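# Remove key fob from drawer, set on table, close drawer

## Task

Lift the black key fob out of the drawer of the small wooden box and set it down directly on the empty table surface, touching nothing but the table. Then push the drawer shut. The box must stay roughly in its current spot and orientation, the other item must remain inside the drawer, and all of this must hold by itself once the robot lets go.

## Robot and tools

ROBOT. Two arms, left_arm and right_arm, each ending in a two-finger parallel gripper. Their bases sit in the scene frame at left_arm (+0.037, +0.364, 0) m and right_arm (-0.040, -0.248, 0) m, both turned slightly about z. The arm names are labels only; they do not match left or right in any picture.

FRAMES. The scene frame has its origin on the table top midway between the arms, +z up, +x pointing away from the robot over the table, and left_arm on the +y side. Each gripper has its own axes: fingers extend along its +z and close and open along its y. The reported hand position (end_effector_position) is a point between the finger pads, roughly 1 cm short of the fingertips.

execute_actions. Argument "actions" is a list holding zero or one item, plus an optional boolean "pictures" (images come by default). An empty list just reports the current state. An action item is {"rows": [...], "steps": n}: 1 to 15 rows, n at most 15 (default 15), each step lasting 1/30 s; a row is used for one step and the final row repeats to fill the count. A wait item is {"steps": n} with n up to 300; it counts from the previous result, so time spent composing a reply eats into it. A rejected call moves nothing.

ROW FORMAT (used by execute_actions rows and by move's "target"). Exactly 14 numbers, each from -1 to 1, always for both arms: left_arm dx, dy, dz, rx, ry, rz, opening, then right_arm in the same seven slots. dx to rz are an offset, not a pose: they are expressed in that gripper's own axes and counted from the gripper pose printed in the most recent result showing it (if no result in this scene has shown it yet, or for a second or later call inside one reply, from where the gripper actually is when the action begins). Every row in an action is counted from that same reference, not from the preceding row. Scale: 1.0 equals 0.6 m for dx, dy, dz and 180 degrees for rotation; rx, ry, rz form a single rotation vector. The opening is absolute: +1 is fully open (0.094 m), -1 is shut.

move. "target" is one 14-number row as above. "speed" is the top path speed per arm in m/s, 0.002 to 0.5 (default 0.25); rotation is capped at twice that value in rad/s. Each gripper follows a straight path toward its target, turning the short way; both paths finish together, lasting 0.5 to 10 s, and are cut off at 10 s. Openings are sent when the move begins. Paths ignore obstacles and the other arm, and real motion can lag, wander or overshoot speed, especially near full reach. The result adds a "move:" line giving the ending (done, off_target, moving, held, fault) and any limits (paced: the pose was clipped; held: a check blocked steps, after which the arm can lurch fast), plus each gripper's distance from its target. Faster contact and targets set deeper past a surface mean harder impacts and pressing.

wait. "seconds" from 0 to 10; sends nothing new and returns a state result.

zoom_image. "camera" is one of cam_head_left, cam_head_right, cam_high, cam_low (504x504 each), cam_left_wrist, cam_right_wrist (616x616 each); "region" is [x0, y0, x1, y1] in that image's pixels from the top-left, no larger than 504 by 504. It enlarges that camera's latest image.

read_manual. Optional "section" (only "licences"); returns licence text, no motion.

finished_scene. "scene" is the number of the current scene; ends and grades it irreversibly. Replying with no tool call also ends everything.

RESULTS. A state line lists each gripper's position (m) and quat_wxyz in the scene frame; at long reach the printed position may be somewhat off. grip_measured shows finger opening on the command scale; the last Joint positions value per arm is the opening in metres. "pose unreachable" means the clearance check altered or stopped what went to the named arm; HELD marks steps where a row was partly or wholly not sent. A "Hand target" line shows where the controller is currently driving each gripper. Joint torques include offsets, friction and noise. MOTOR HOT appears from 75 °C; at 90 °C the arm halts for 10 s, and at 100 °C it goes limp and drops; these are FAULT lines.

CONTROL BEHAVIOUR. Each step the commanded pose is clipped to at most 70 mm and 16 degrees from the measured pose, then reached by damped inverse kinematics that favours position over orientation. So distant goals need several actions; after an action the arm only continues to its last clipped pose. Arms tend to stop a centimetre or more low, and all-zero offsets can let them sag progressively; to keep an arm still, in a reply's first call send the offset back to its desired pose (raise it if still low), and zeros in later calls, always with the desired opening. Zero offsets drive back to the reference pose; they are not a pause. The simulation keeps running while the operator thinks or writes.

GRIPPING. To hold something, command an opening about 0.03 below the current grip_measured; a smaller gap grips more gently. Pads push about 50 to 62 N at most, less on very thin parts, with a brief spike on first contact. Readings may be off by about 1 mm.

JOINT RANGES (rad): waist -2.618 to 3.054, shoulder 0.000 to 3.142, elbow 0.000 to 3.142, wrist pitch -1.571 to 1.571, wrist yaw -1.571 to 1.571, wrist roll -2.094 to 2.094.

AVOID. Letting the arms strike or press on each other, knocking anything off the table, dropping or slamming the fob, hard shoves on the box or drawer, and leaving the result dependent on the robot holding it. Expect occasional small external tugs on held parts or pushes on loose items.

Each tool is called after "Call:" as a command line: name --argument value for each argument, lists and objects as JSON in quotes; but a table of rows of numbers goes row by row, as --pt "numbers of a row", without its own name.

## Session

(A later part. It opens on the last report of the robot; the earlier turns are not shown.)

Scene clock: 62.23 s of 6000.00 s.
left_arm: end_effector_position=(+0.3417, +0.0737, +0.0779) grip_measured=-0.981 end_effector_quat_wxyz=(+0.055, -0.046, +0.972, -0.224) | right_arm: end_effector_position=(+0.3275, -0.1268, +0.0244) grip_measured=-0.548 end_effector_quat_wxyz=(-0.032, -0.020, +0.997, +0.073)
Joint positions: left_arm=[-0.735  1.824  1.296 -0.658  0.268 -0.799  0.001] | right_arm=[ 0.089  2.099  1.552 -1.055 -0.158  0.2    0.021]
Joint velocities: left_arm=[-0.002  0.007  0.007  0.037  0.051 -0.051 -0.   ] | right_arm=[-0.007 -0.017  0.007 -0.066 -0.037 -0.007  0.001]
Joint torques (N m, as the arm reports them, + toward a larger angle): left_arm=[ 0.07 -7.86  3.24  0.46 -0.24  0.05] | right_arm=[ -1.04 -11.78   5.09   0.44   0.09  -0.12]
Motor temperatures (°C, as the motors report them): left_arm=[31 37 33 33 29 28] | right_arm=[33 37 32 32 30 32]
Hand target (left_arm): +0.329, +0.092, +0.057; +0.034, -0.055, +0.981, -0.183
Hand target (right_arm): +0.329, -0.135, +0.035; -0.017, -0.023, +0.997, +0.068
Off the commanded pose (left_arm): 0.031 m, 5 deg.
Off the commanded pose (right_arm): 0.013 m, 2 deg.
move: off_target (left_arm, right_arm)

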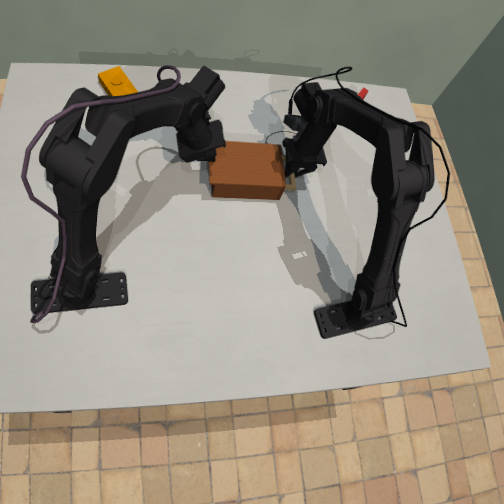

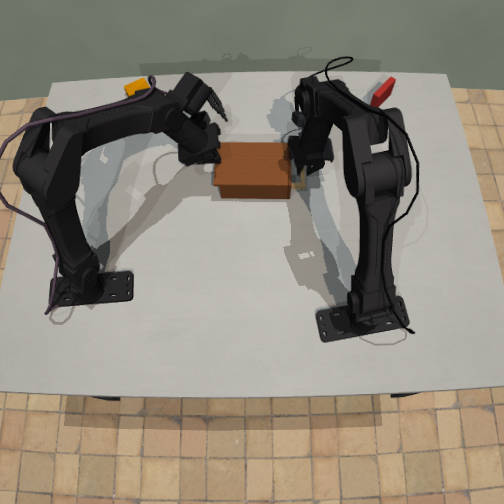

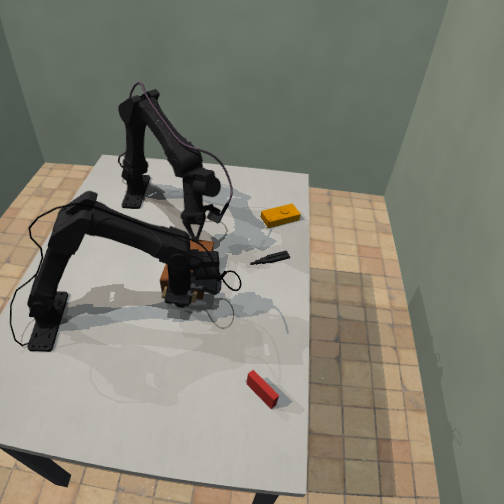

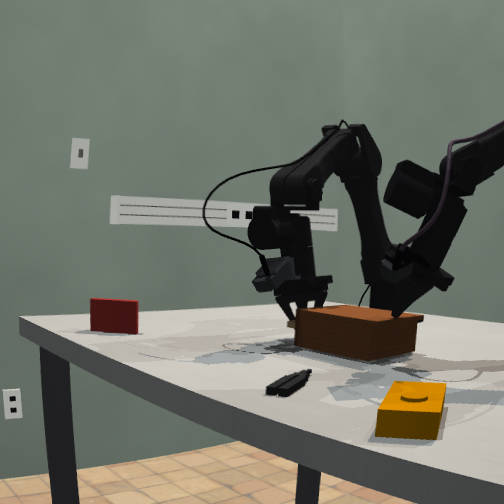

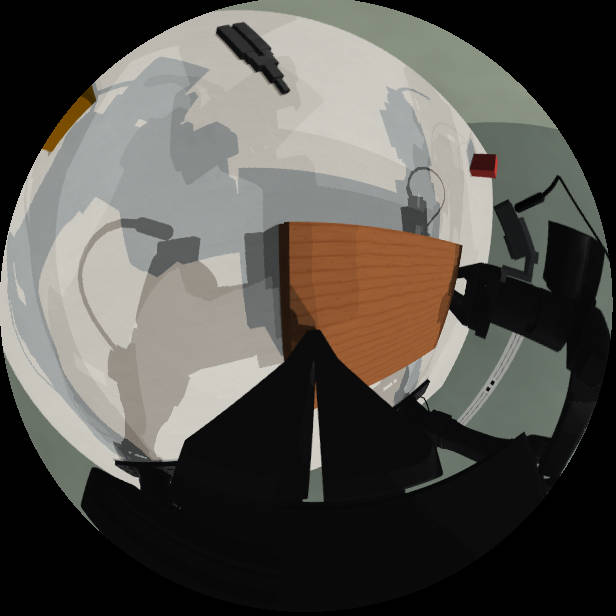

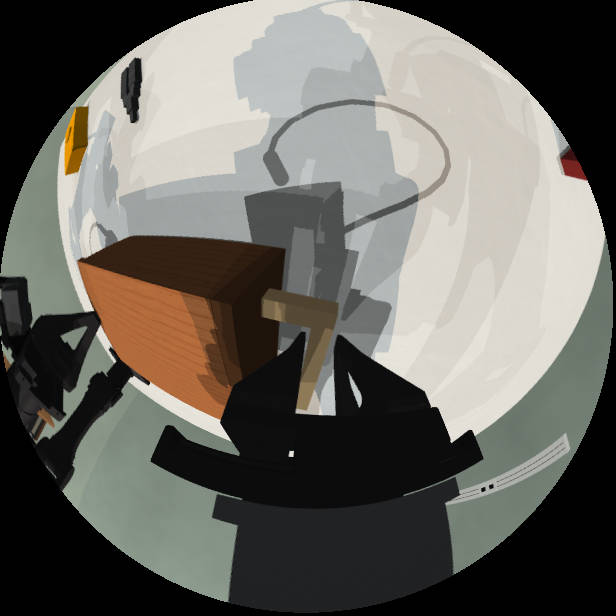

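Call:
move --target '[-0.002,0.094,-0.06,0.285,-0.0206,-0.052,-0.5,0,0.005,-0.02,0,0,0,-0.55]' --speed 0.2

Scene clock: 82.43 s of 6000.00 s.
left_arm: end_effector_position=(+0.3411, +0.1376, +0.0917) grip_measured=-0.502 end_effector_quat_wxyz=(+0.091, -0.100, +0.769, -0.624) | right_arm: end_effector_position=(+0.3208, -0.1275, +0.0248) grip_measured=-0.548 end_effector_quat_wxyz=(-0.046, -0.021, +0.996, +0.073)
Joint positions: left_arm=[-0.312  1.787  0.483  0.896  1.031 -1.2    0.023] | right_arm=[ 0.089  2.099  1.552 -1.082 -0.163  0.197  0.021]
Joint velocities: left_arm=[-0.002 -0.002 -0.012 -0.022  0.007 -0.037  0.002] | right_arm=[-0.002 -0.022 -0.002 -0.051 -0.022 -0.022  0.   ]
Joint torques (N m, as the arm reports them, + toward a larger angle): left_arm=[ 0.57 -4.96  2.8   1.47  0.36 -0.01] | right_arm=[ 0.25 -9.81  9.42  0.21 -0.04  0.1 ]
Motor temperatures (°C, as the motors report them): left_arm=[31 37 32 33 29 28] | right_arm=[33 40 32 32 30 32]
Hand target (left_arm): +0.335, +0.140, +0.085; +0.082, -0.105, +0.770, -0.624
Hand target (right_arm): +0.328, -0.125, +0.037; -0.032, -0.020, +0.997, +0.073
Off the commanded pose (left_arm): 0.009 m, 1 deg.
Off the commanded pose (right_arm): 0.014 m, 2 deg.
After step 90, 14.10 s passed at rest.
move: off_target (right_arm)

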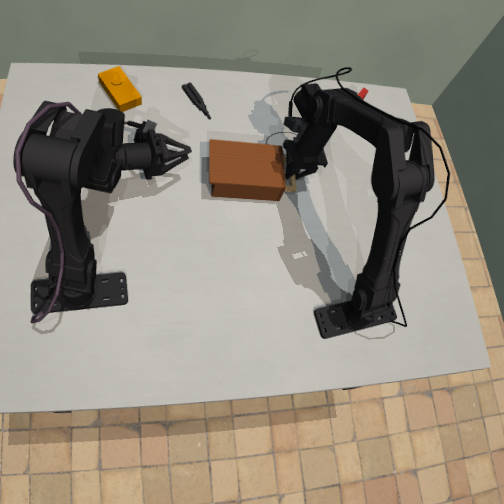

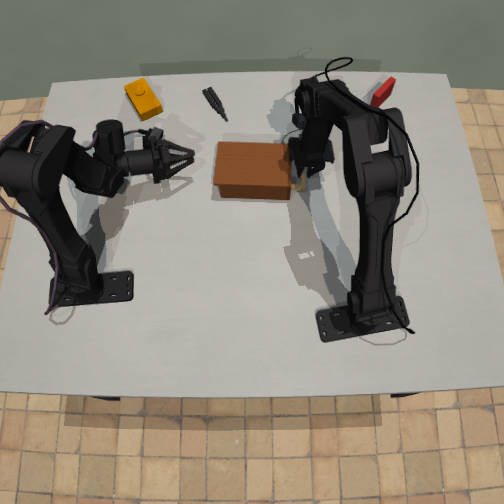

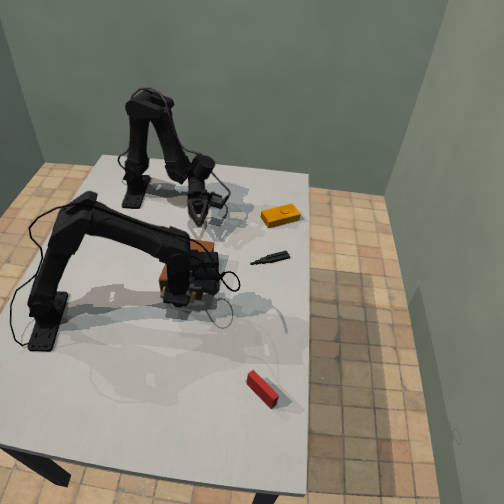

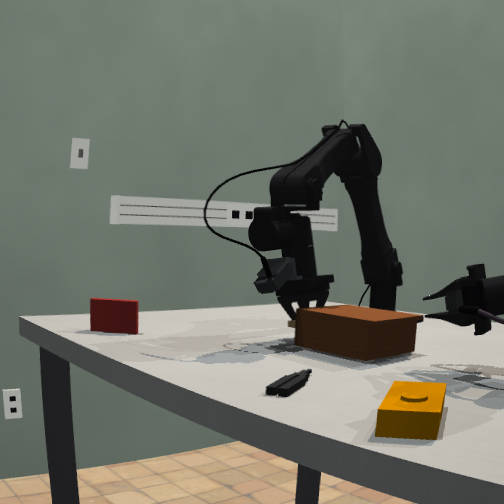

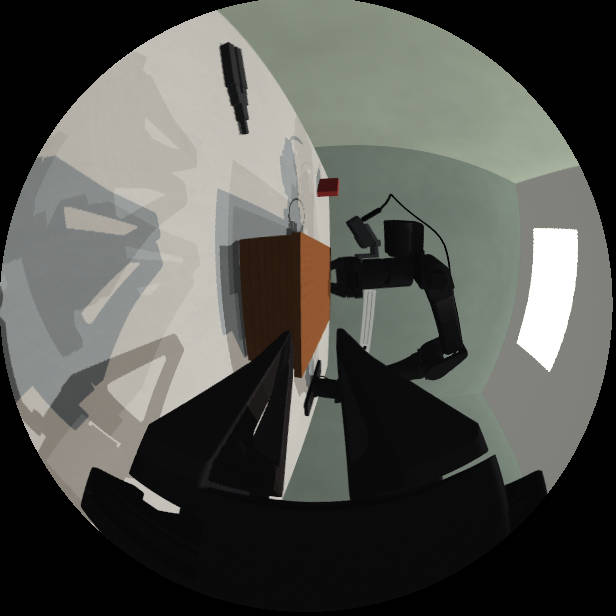

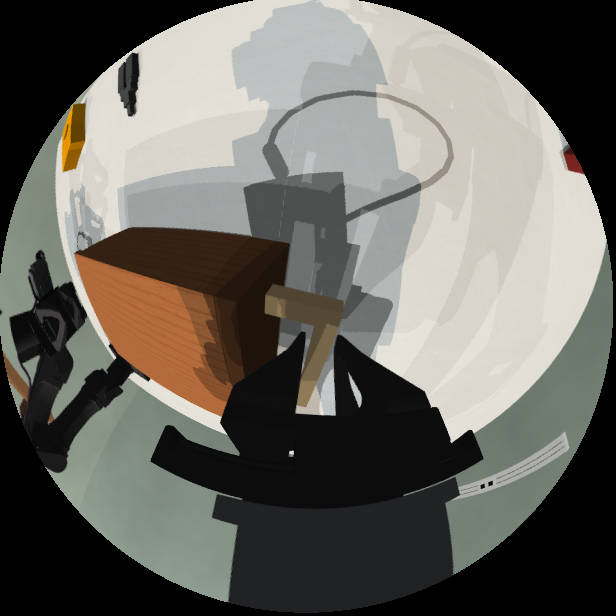

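Call:
move --target '[0.005,0.038,0.055,0.035,0.07,0,-0.5,-0.012,0,-0.02,0,-0.01,0,-0.55]' --speed 0.1

Scene clock: 92.10 s of 6000.00 s.
left_arm: end_effector_position=(+0.3418, +0.1151, +0.0586) grip_measured=-0.502 end_effector_quat_wxyz=(+0.010, -0.042, +0.743, -0.667) | right_arm: end_effector_position=(+0.3208, -0.1275, +0.0248) grip_measured=-0.548 end_effector_quat_wxyz=(-0.046, -0.021, +0.996, +0.073)
Joint positions: left_arm=[-0.33   2.131  0.621  1.171  1.236 -1.292  0.023] | right_arm=[ 0.089  2.099  1.552 -1.082 -0.163  0.197  0.021]
Joint velocities: left_arm=[ 0.002  0.007  0.002  0.11   0.051 -0.037 -0.   ] | right_arm=[ 0.022 -0.007 -0.017 -0.022 -0.007  0.022  0.   ]
Joint torques (N m, as the arm reports them, + toward a larger angle): left_arm=[-0.64 -6.53  6.04  1.34  0.3  -0.01] | right_arm=[-0.43 -9.97  8.86  0.26 -0.03  0.02]
Motor temperatures (°C, as the motors report them): left_arm=[31 36 32 34 29 28] | right_arm=[33 39 33 31 30 32]
Hand target (left_arm): +0.345, +0.110, +0.062; +0.012, -0.026, +0.740, -0.673
Hand target (right_arm): +0.329, -0.129, +0.036; -0.030, -0.020, +0.997, +0.073
Off the commanded pose (left_arm): 0.008 m, 2 deg.
Off the commanded pose (right_arm): 0.014 m, 2 deg.
After step 90, 4.83 s passed at rest.
move: off_target (right_arm)

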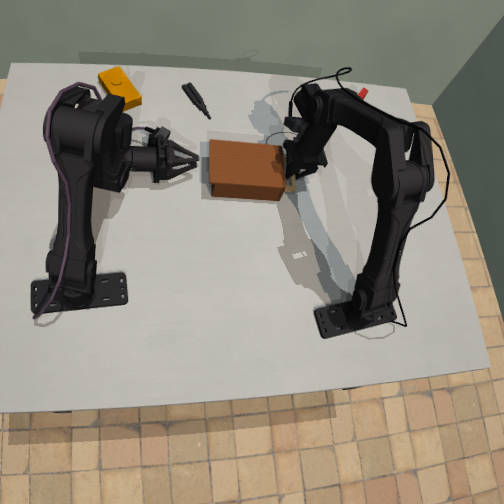

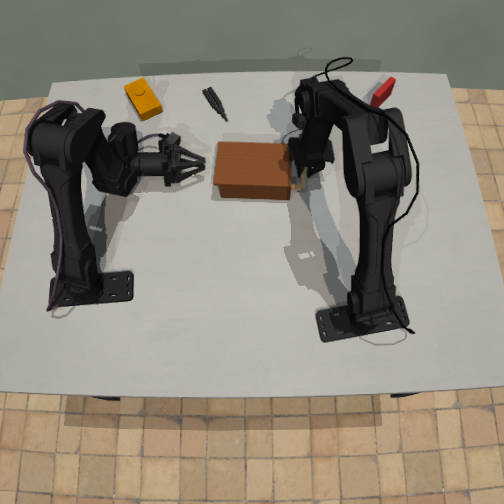

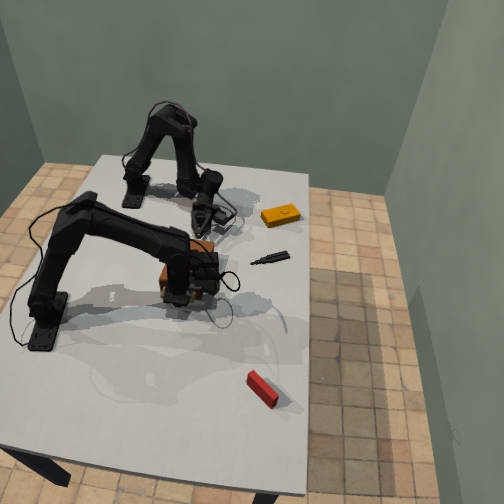

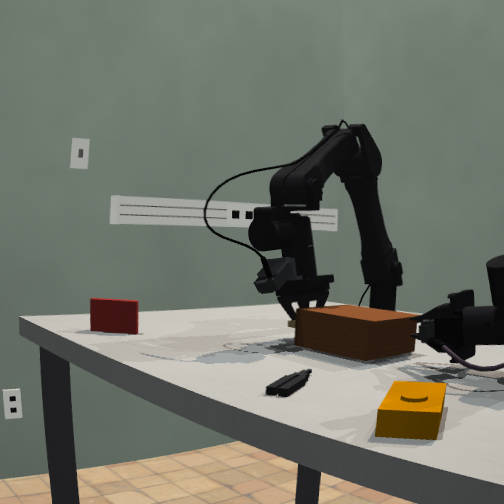

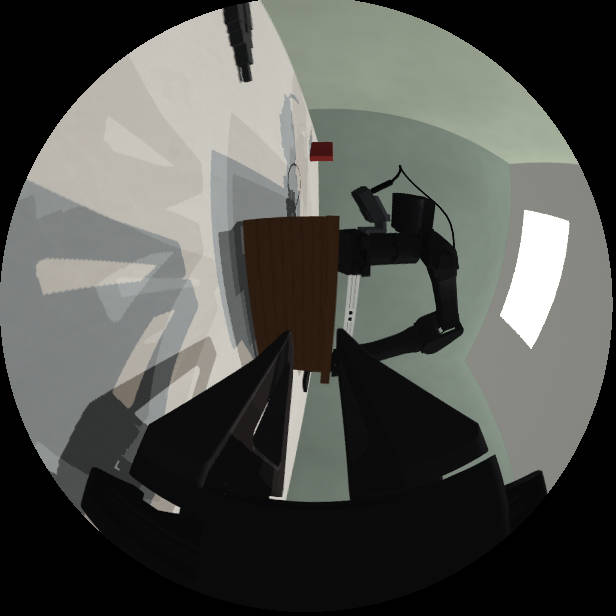

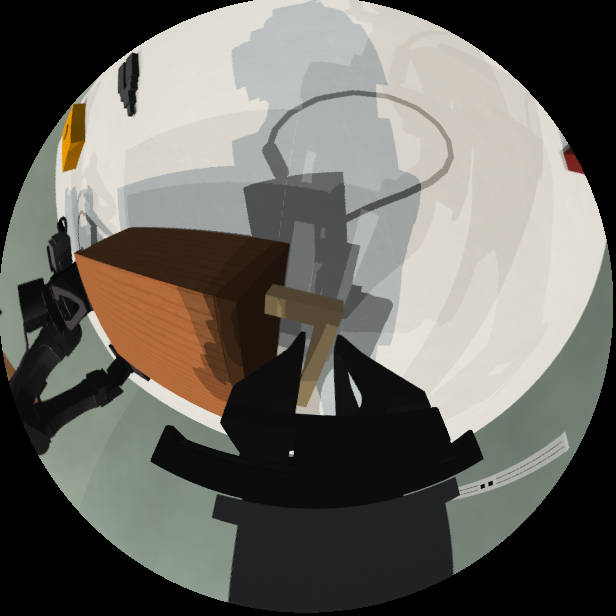

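Call:
move --target '[0,-0.026,0.068,0,0.01,0,-0.4,0,0,-0.01,0,0,0,-0.55]' --speed 0.05

Scene clock: 97.17 s of 6000.00 s.
left_arm: end_effector_position=(+0.3389, +0.0780, +0.0657) grip_measured=-0.402 end_effector_quat_wxyz=(-0.006, -0.037, +0.745, -0.666) | right_arm: end_effector_position=(+0.3198, -0.1277, +0.0249) grip_measured=-0.548 end_effector_quat_wxyz=(-0.048, -0.020, +0.996, +0.072)
Joint positions: left_arm=[-0.442  2.131  0.671  1.175  1.157 -1.368  0.028] | right_arm=[ 0.089  2.099  1.552 -1.086 -0.163  0.197  0.021]
Joint velocities: left_arm=[-0.002 -0.007 -0.032  0.037  0.037 -0.007 -0.001] | right_arm=[-0.012  0.012 -0.002 -0.022 -0.007 -0.007  0.   ]
Joint torques (N m, as the arm reports them, + toward a larger angle): left_arm=[-0.45 -7.87  6.36  1.19  0.13  0.02] | right_arm=[-0.21 -9.45  7.82  0.2  -0.1  -0.01]
Motor temperatures (°C, as the motors report them): left_arm=[31 36 32 35 29 28] | right_arm=[33 39 34 31 30 32]
Hand target (left_arm): +0.345, +0.073, +0.070; -0.002, -0.032, +0.743, -0.668
Hand target (right_arm): +0.321, -0.128, +0.031; -0.046, -0.021, +0.996, +0.073
Off the commanded pose (left_arm): 0.009 m, 1 deg.
Off the commanded pose (right_arm): 0.006 m, 0 deg.
After step 90, 0.90 s passed at rest.
move: done

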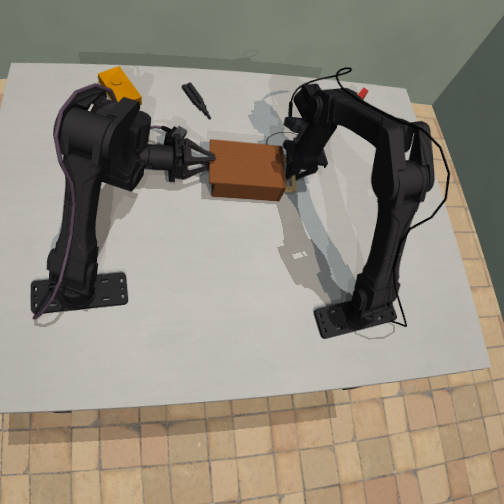

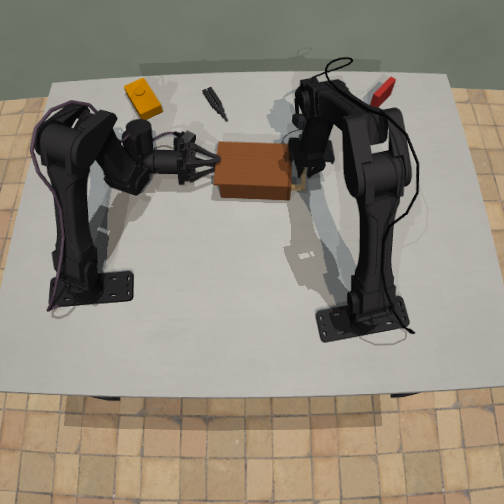

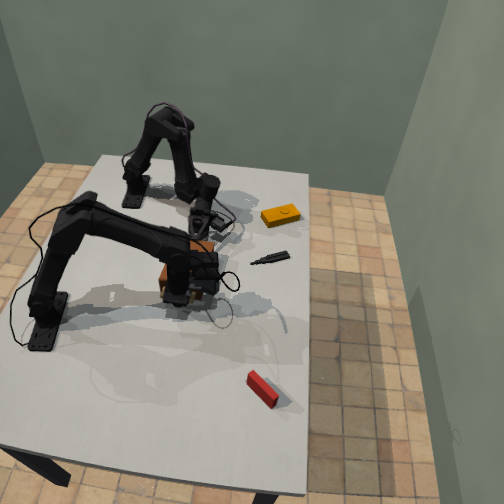

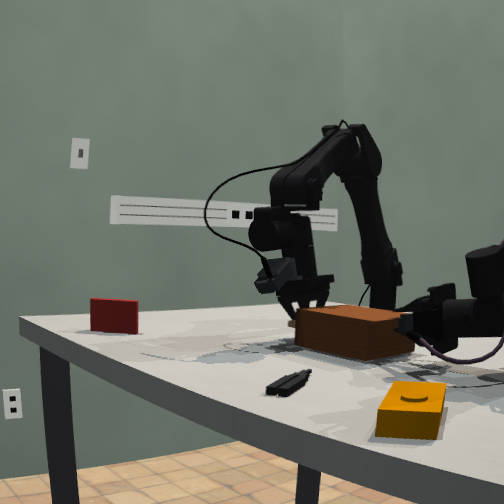

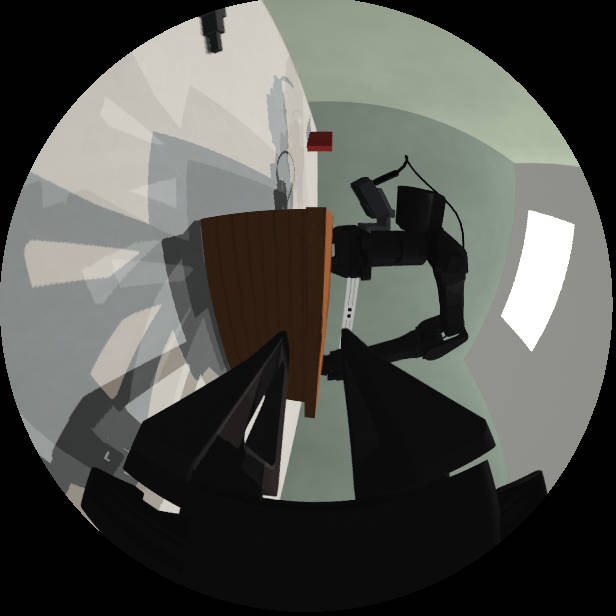

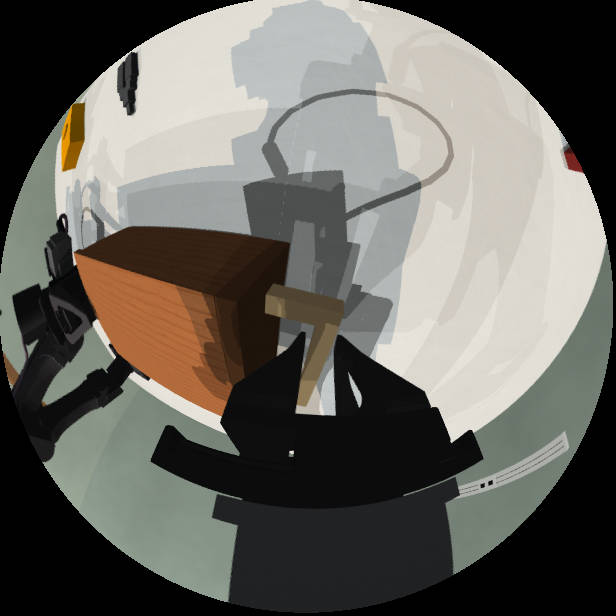

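Call:
move --target '[0,-0.003,0.02,0,0,0,-0.4,0,0,-0.01,0,0,0,-0.55]' --speed 0.03

Call:
move --target '[0,0,0,0,0,0,-0.9,0,0,-0.01,0,0,0,-0.55]'

Scene clock: 102.23 s of 6000.00 s.
left_arm: end_effector_position=(+0.3362, +0.0704, +0.0644) grip_measured=-0.402 end_effector_quat_wxyz=(-0.011, -0.044, +0.747, -0.663) | right_arm: end_effector_position=(+0.3184, -0.1281, +0.0250) grip_measured=-0.548 end_effector_quat_wxyz=(-0.051, -0.020, +0.996, +0.072)
Joint positions: left_arm=[-0.468  2.131  0.671  1.175  1.128 -1.387  0.028] | right_arm=[ 0.089  2.099  1.552 -1.092 -0.163  0.197  0.021]
Joint velocities: left_arm=[ 0.007 -0.012  0.007  0.037 -0.051 -0.037 -0.001] | right_arm=[-0.022 -0.012 -0.002 -0.007  0.022 -0.022  0.   ]
Joint torques (N m, as the arm reports them, + toward a larger angle): left_arm=[-0.6  -7.27  5.39  1.41  0.1   0.  ] | right_arm=[-0.16 -9.45  7.81  0.18 -0.1  -0.01]
Motor temperatures (°C, as the motors report them): left_arm=[31 36 33 35 29 28] | right_arm=[33 39 34 31 30 32]
Hand target (left_arm): +0.339, +0.066, +0.066; -0.006, -0.037, +0.745, -0.666
Hand target (right_arm): +0.320, -0.128, +0.031; -0.048, -0.020, +0.996, +0.072
Off the commanded pose (left_arm): 0.006 m, 1 deg.
Off the commanded pose (right_arm): 0.006 m, 0 deg.
After step 90, 1.37 s passed at rest.
move: done

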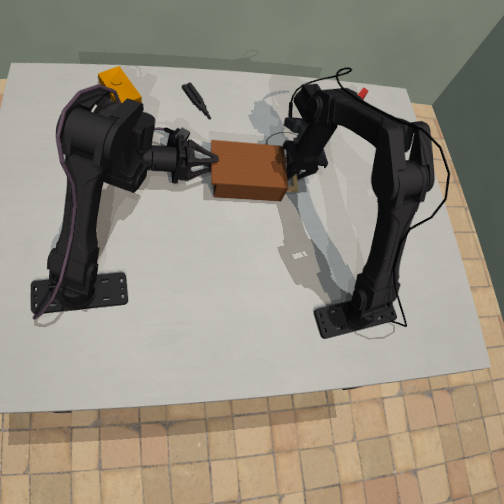

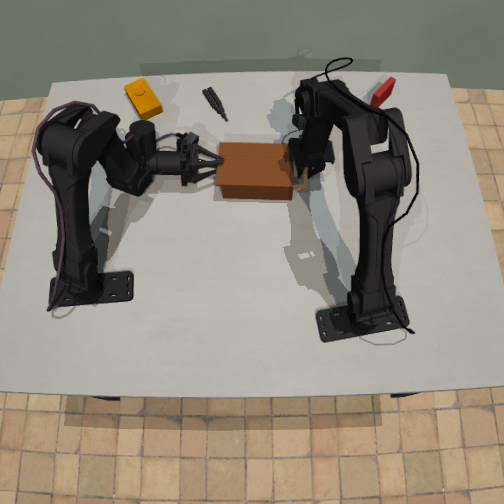

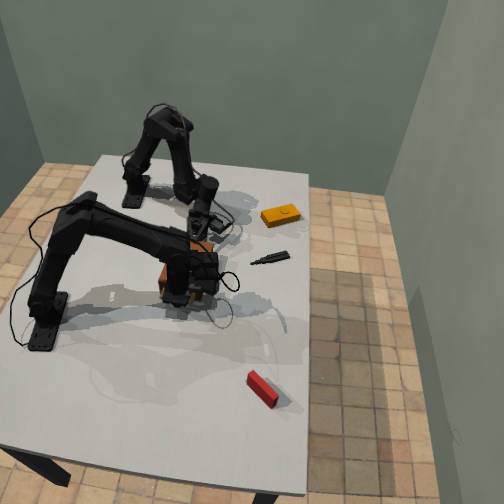

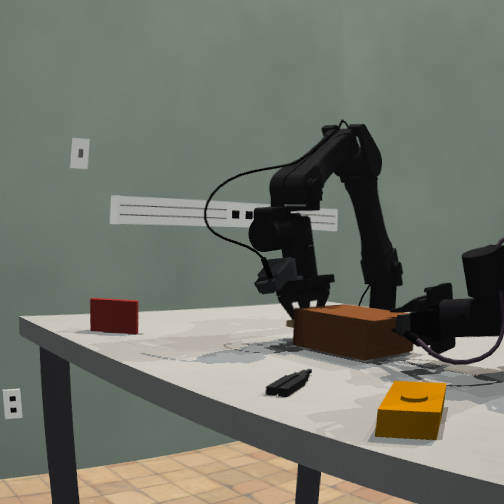

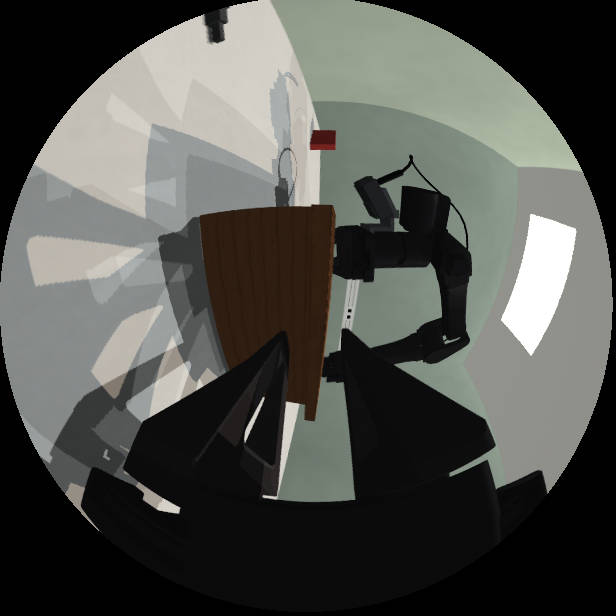

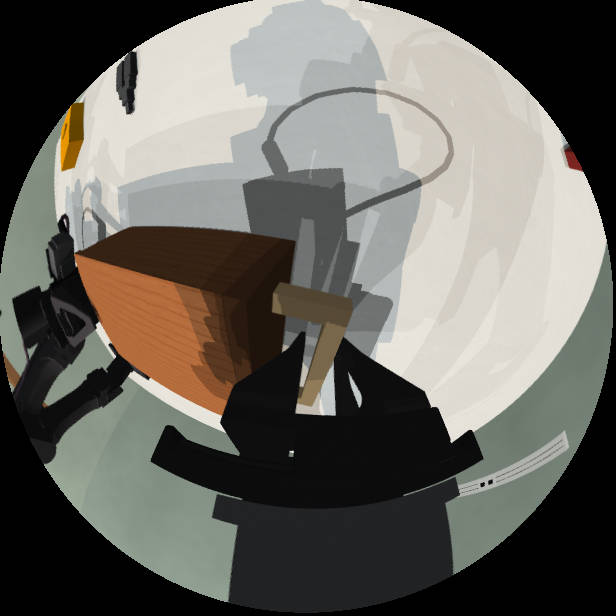

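Scene clock: 102.93 s of 6000.00 s.
left_arm: end_effector_position=(+0.3366, +0.0701, +0.0673) grip_measured=-0.859 end_effector_quat_wxyz=(-0.003, -0.035, +0.745, -0.667) | right_arm: end_effector_position=(+0.3169, -0.1284, +0.0251) grip_measured=-0.548 end_effector_quat_wxyz=(-0.054, -0.020, +0.996, +0.071)
Joint positions: left_arm=[-0.468  2.131  0.671  1.196  1.13  -1.382  0.007] | right_arm=[ 0.089  2.099  1.552 -1.099 -0.163  0.197  0.021]
Joint velocities: left_arm=[ 0.002 -0.022  0.002  0.007 -0.007 -0.066  0.001] | right_arm=[-0.002 -0.007 -0.002 -0.007  0.007  0.037  0.001]
Joint torques (N m, as the arm reports them, + toward a larger angle): left_arm=[ 0.   -8.07  3.71  1.12  0.11 -0.02] | right_arm=[-0.2  -9.42  7.77  0.19 -0.09 -0.02]
Motor temperatures (°C, as the motors report them): left_arm=[31 36 33 35 29 28] | right_arm=[33 39 34 31 30 32]
Hand target (left_arm): +0.336, +0.070, +0.064; -0.010, -0.044, +0.747, -0.663
Hand target (right_arm): +0.319, -0.129, +0.031; -0.051, -0.020, +0.996, +0.072
Off the commanded pose (left_arm): 0.003 m, 1 deg.
Off the commanded pose (right_arm): 0.006 m, 0 deg.
move: done

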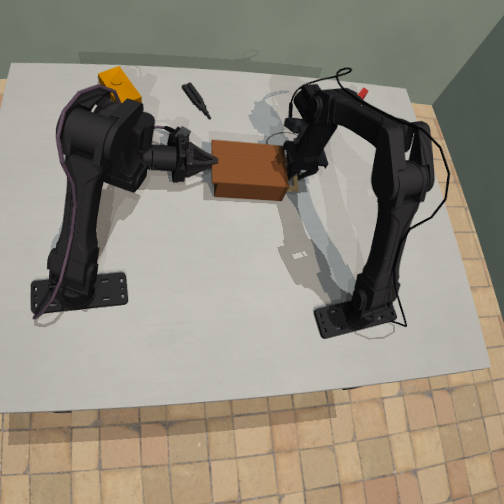

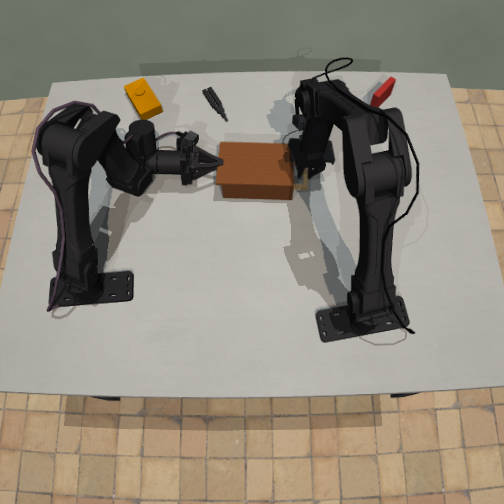

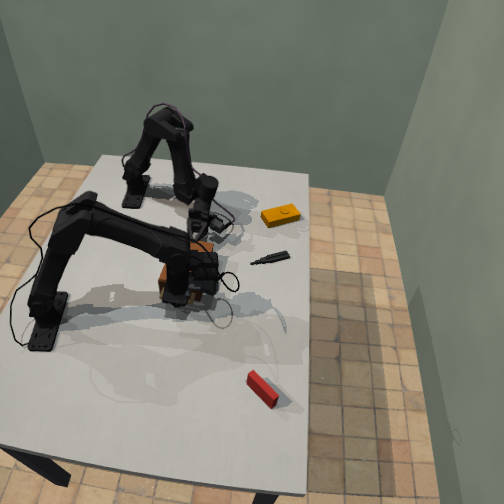

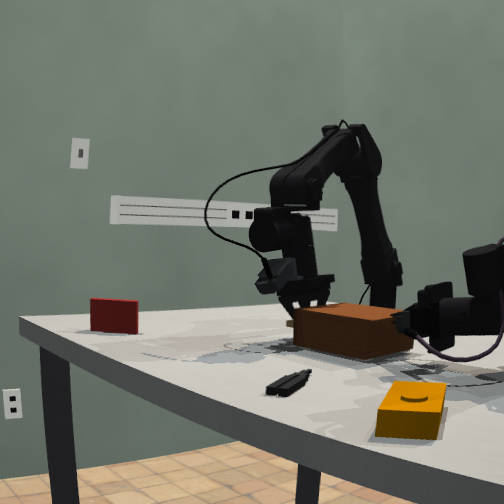

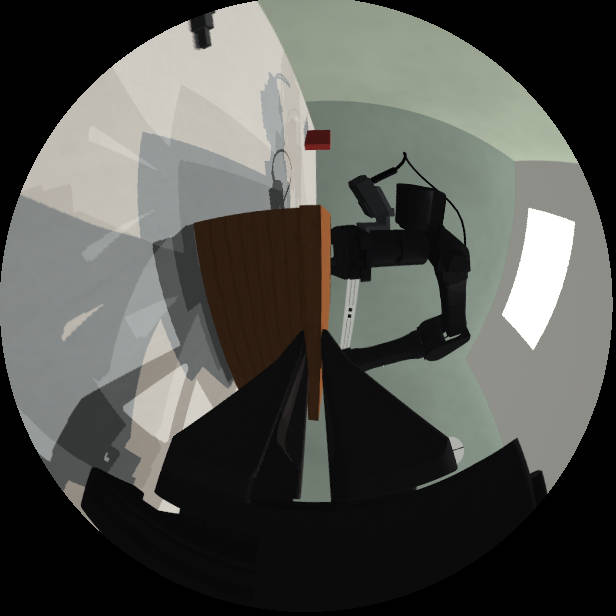

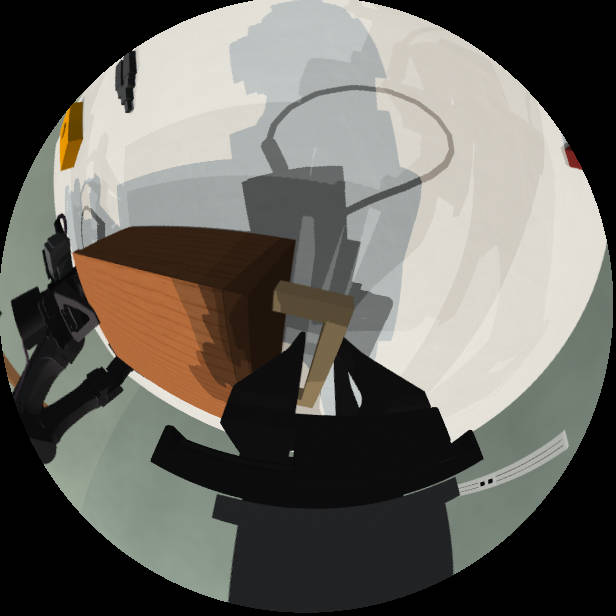

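Call:
move --target '[0.042,0.013,-0.1,0,-0.05,0,-0.9,-0.027,-0.082,-0.03,0,-0.02,-0.01,-0.55]' --speed 0.03

Scene clock: 111.67 s of 6000.00 s.
left_arm: end_effector_position=(+0.3123, +0.1222, +0.0667) grip_measured=-0.859 end_effector_quat_wxyz=(+0.054, -0.077, +0.742, -0.664) | right_arm: end_effector_position=(+0.3298, -0.1616, +0.0261) grip_measured=-0.548 end_effector_quat_wxyz=(-0.040, -0.038, +0.994, +0.096)
Joint positions: left_arm=[-0.36   2.051  0.409  1.393  1.098 -1.37   0.007] | right_arm=[-0.02   2.099  1.552 -1.087 -0.199  0.051  0.021]
Joint velocities: left_arm=[ 0.002 -0.002  0.007 -0.022 -0.022 -0.022 -0.   ] | right_arm=[ 0.007  0.017 -0.002  0.007  0.007  0.066  0.001]
Joint torques (N m, as the arm reports them, + toward a larger angle): left_arm=[ 1.44 -8.52  0.1   1.27  0.15  0.01] | right_arm=[ -1.79 -10.93   6.62   0.38   0.37  -0.03]
Motor temperatures (°C, as the motors report them): left_arm=[31 37 32 35 29 28] | right_arm=[33 39 33 31 30 32]
Hand target (left_arm): +0.309, +0.130, +0.067; +0.055, -0.087, +0.742, -0.662
Hand target (right_arm): +0.336, -0.178, +0.035; -0.021, -0.033, +0.997, +0.072
Off the commanded pose (left_arm): 0.008 m, 1 deg.
Off the commanded pose (right_arm): 0.020 m, 3 deg.
After step 90, 2.80 s passed at rest.
move: off_target (right_arm)

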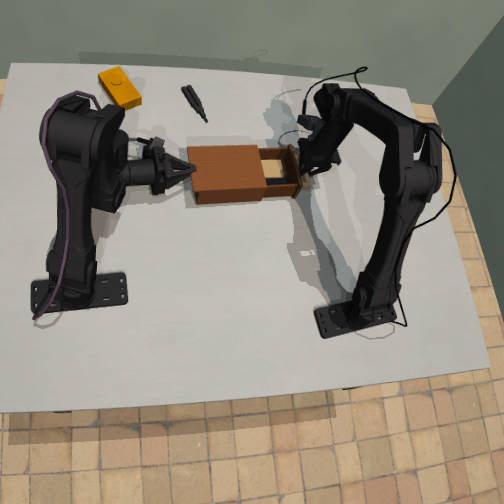

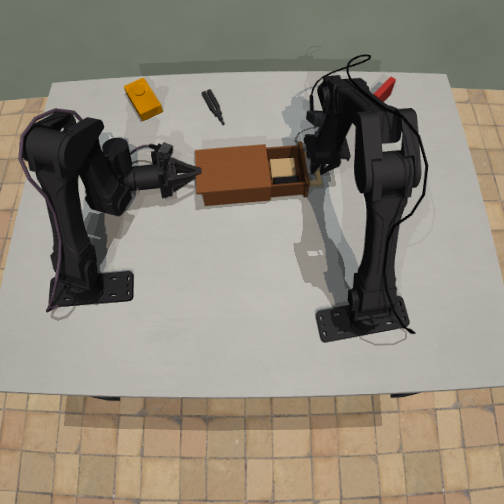

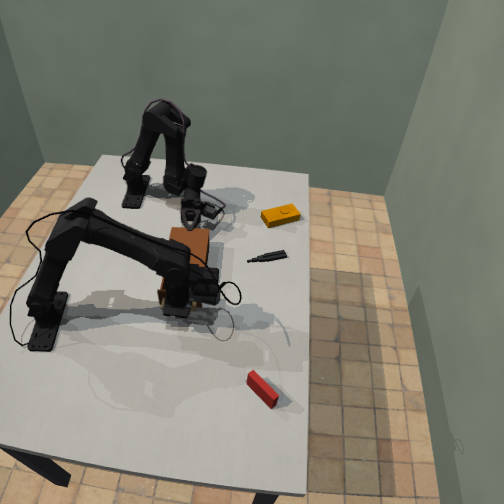

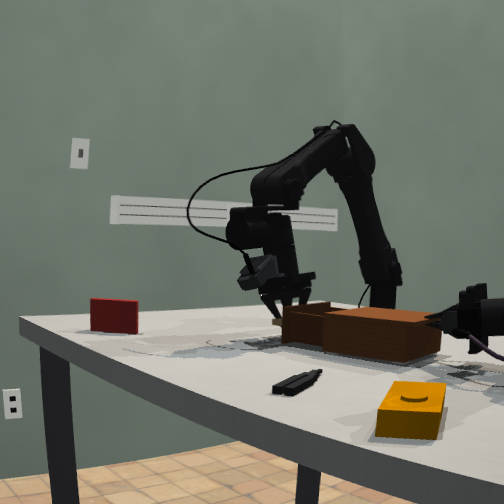

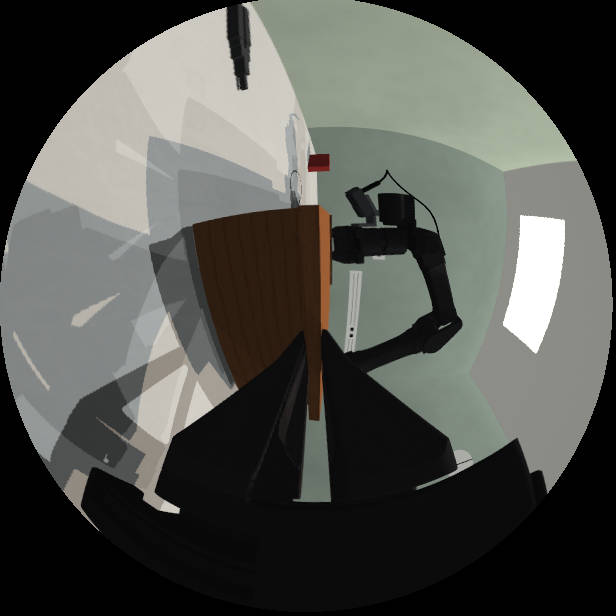

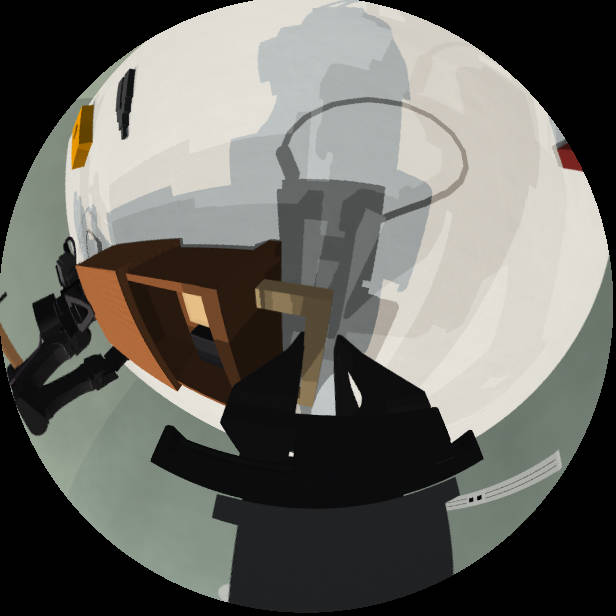

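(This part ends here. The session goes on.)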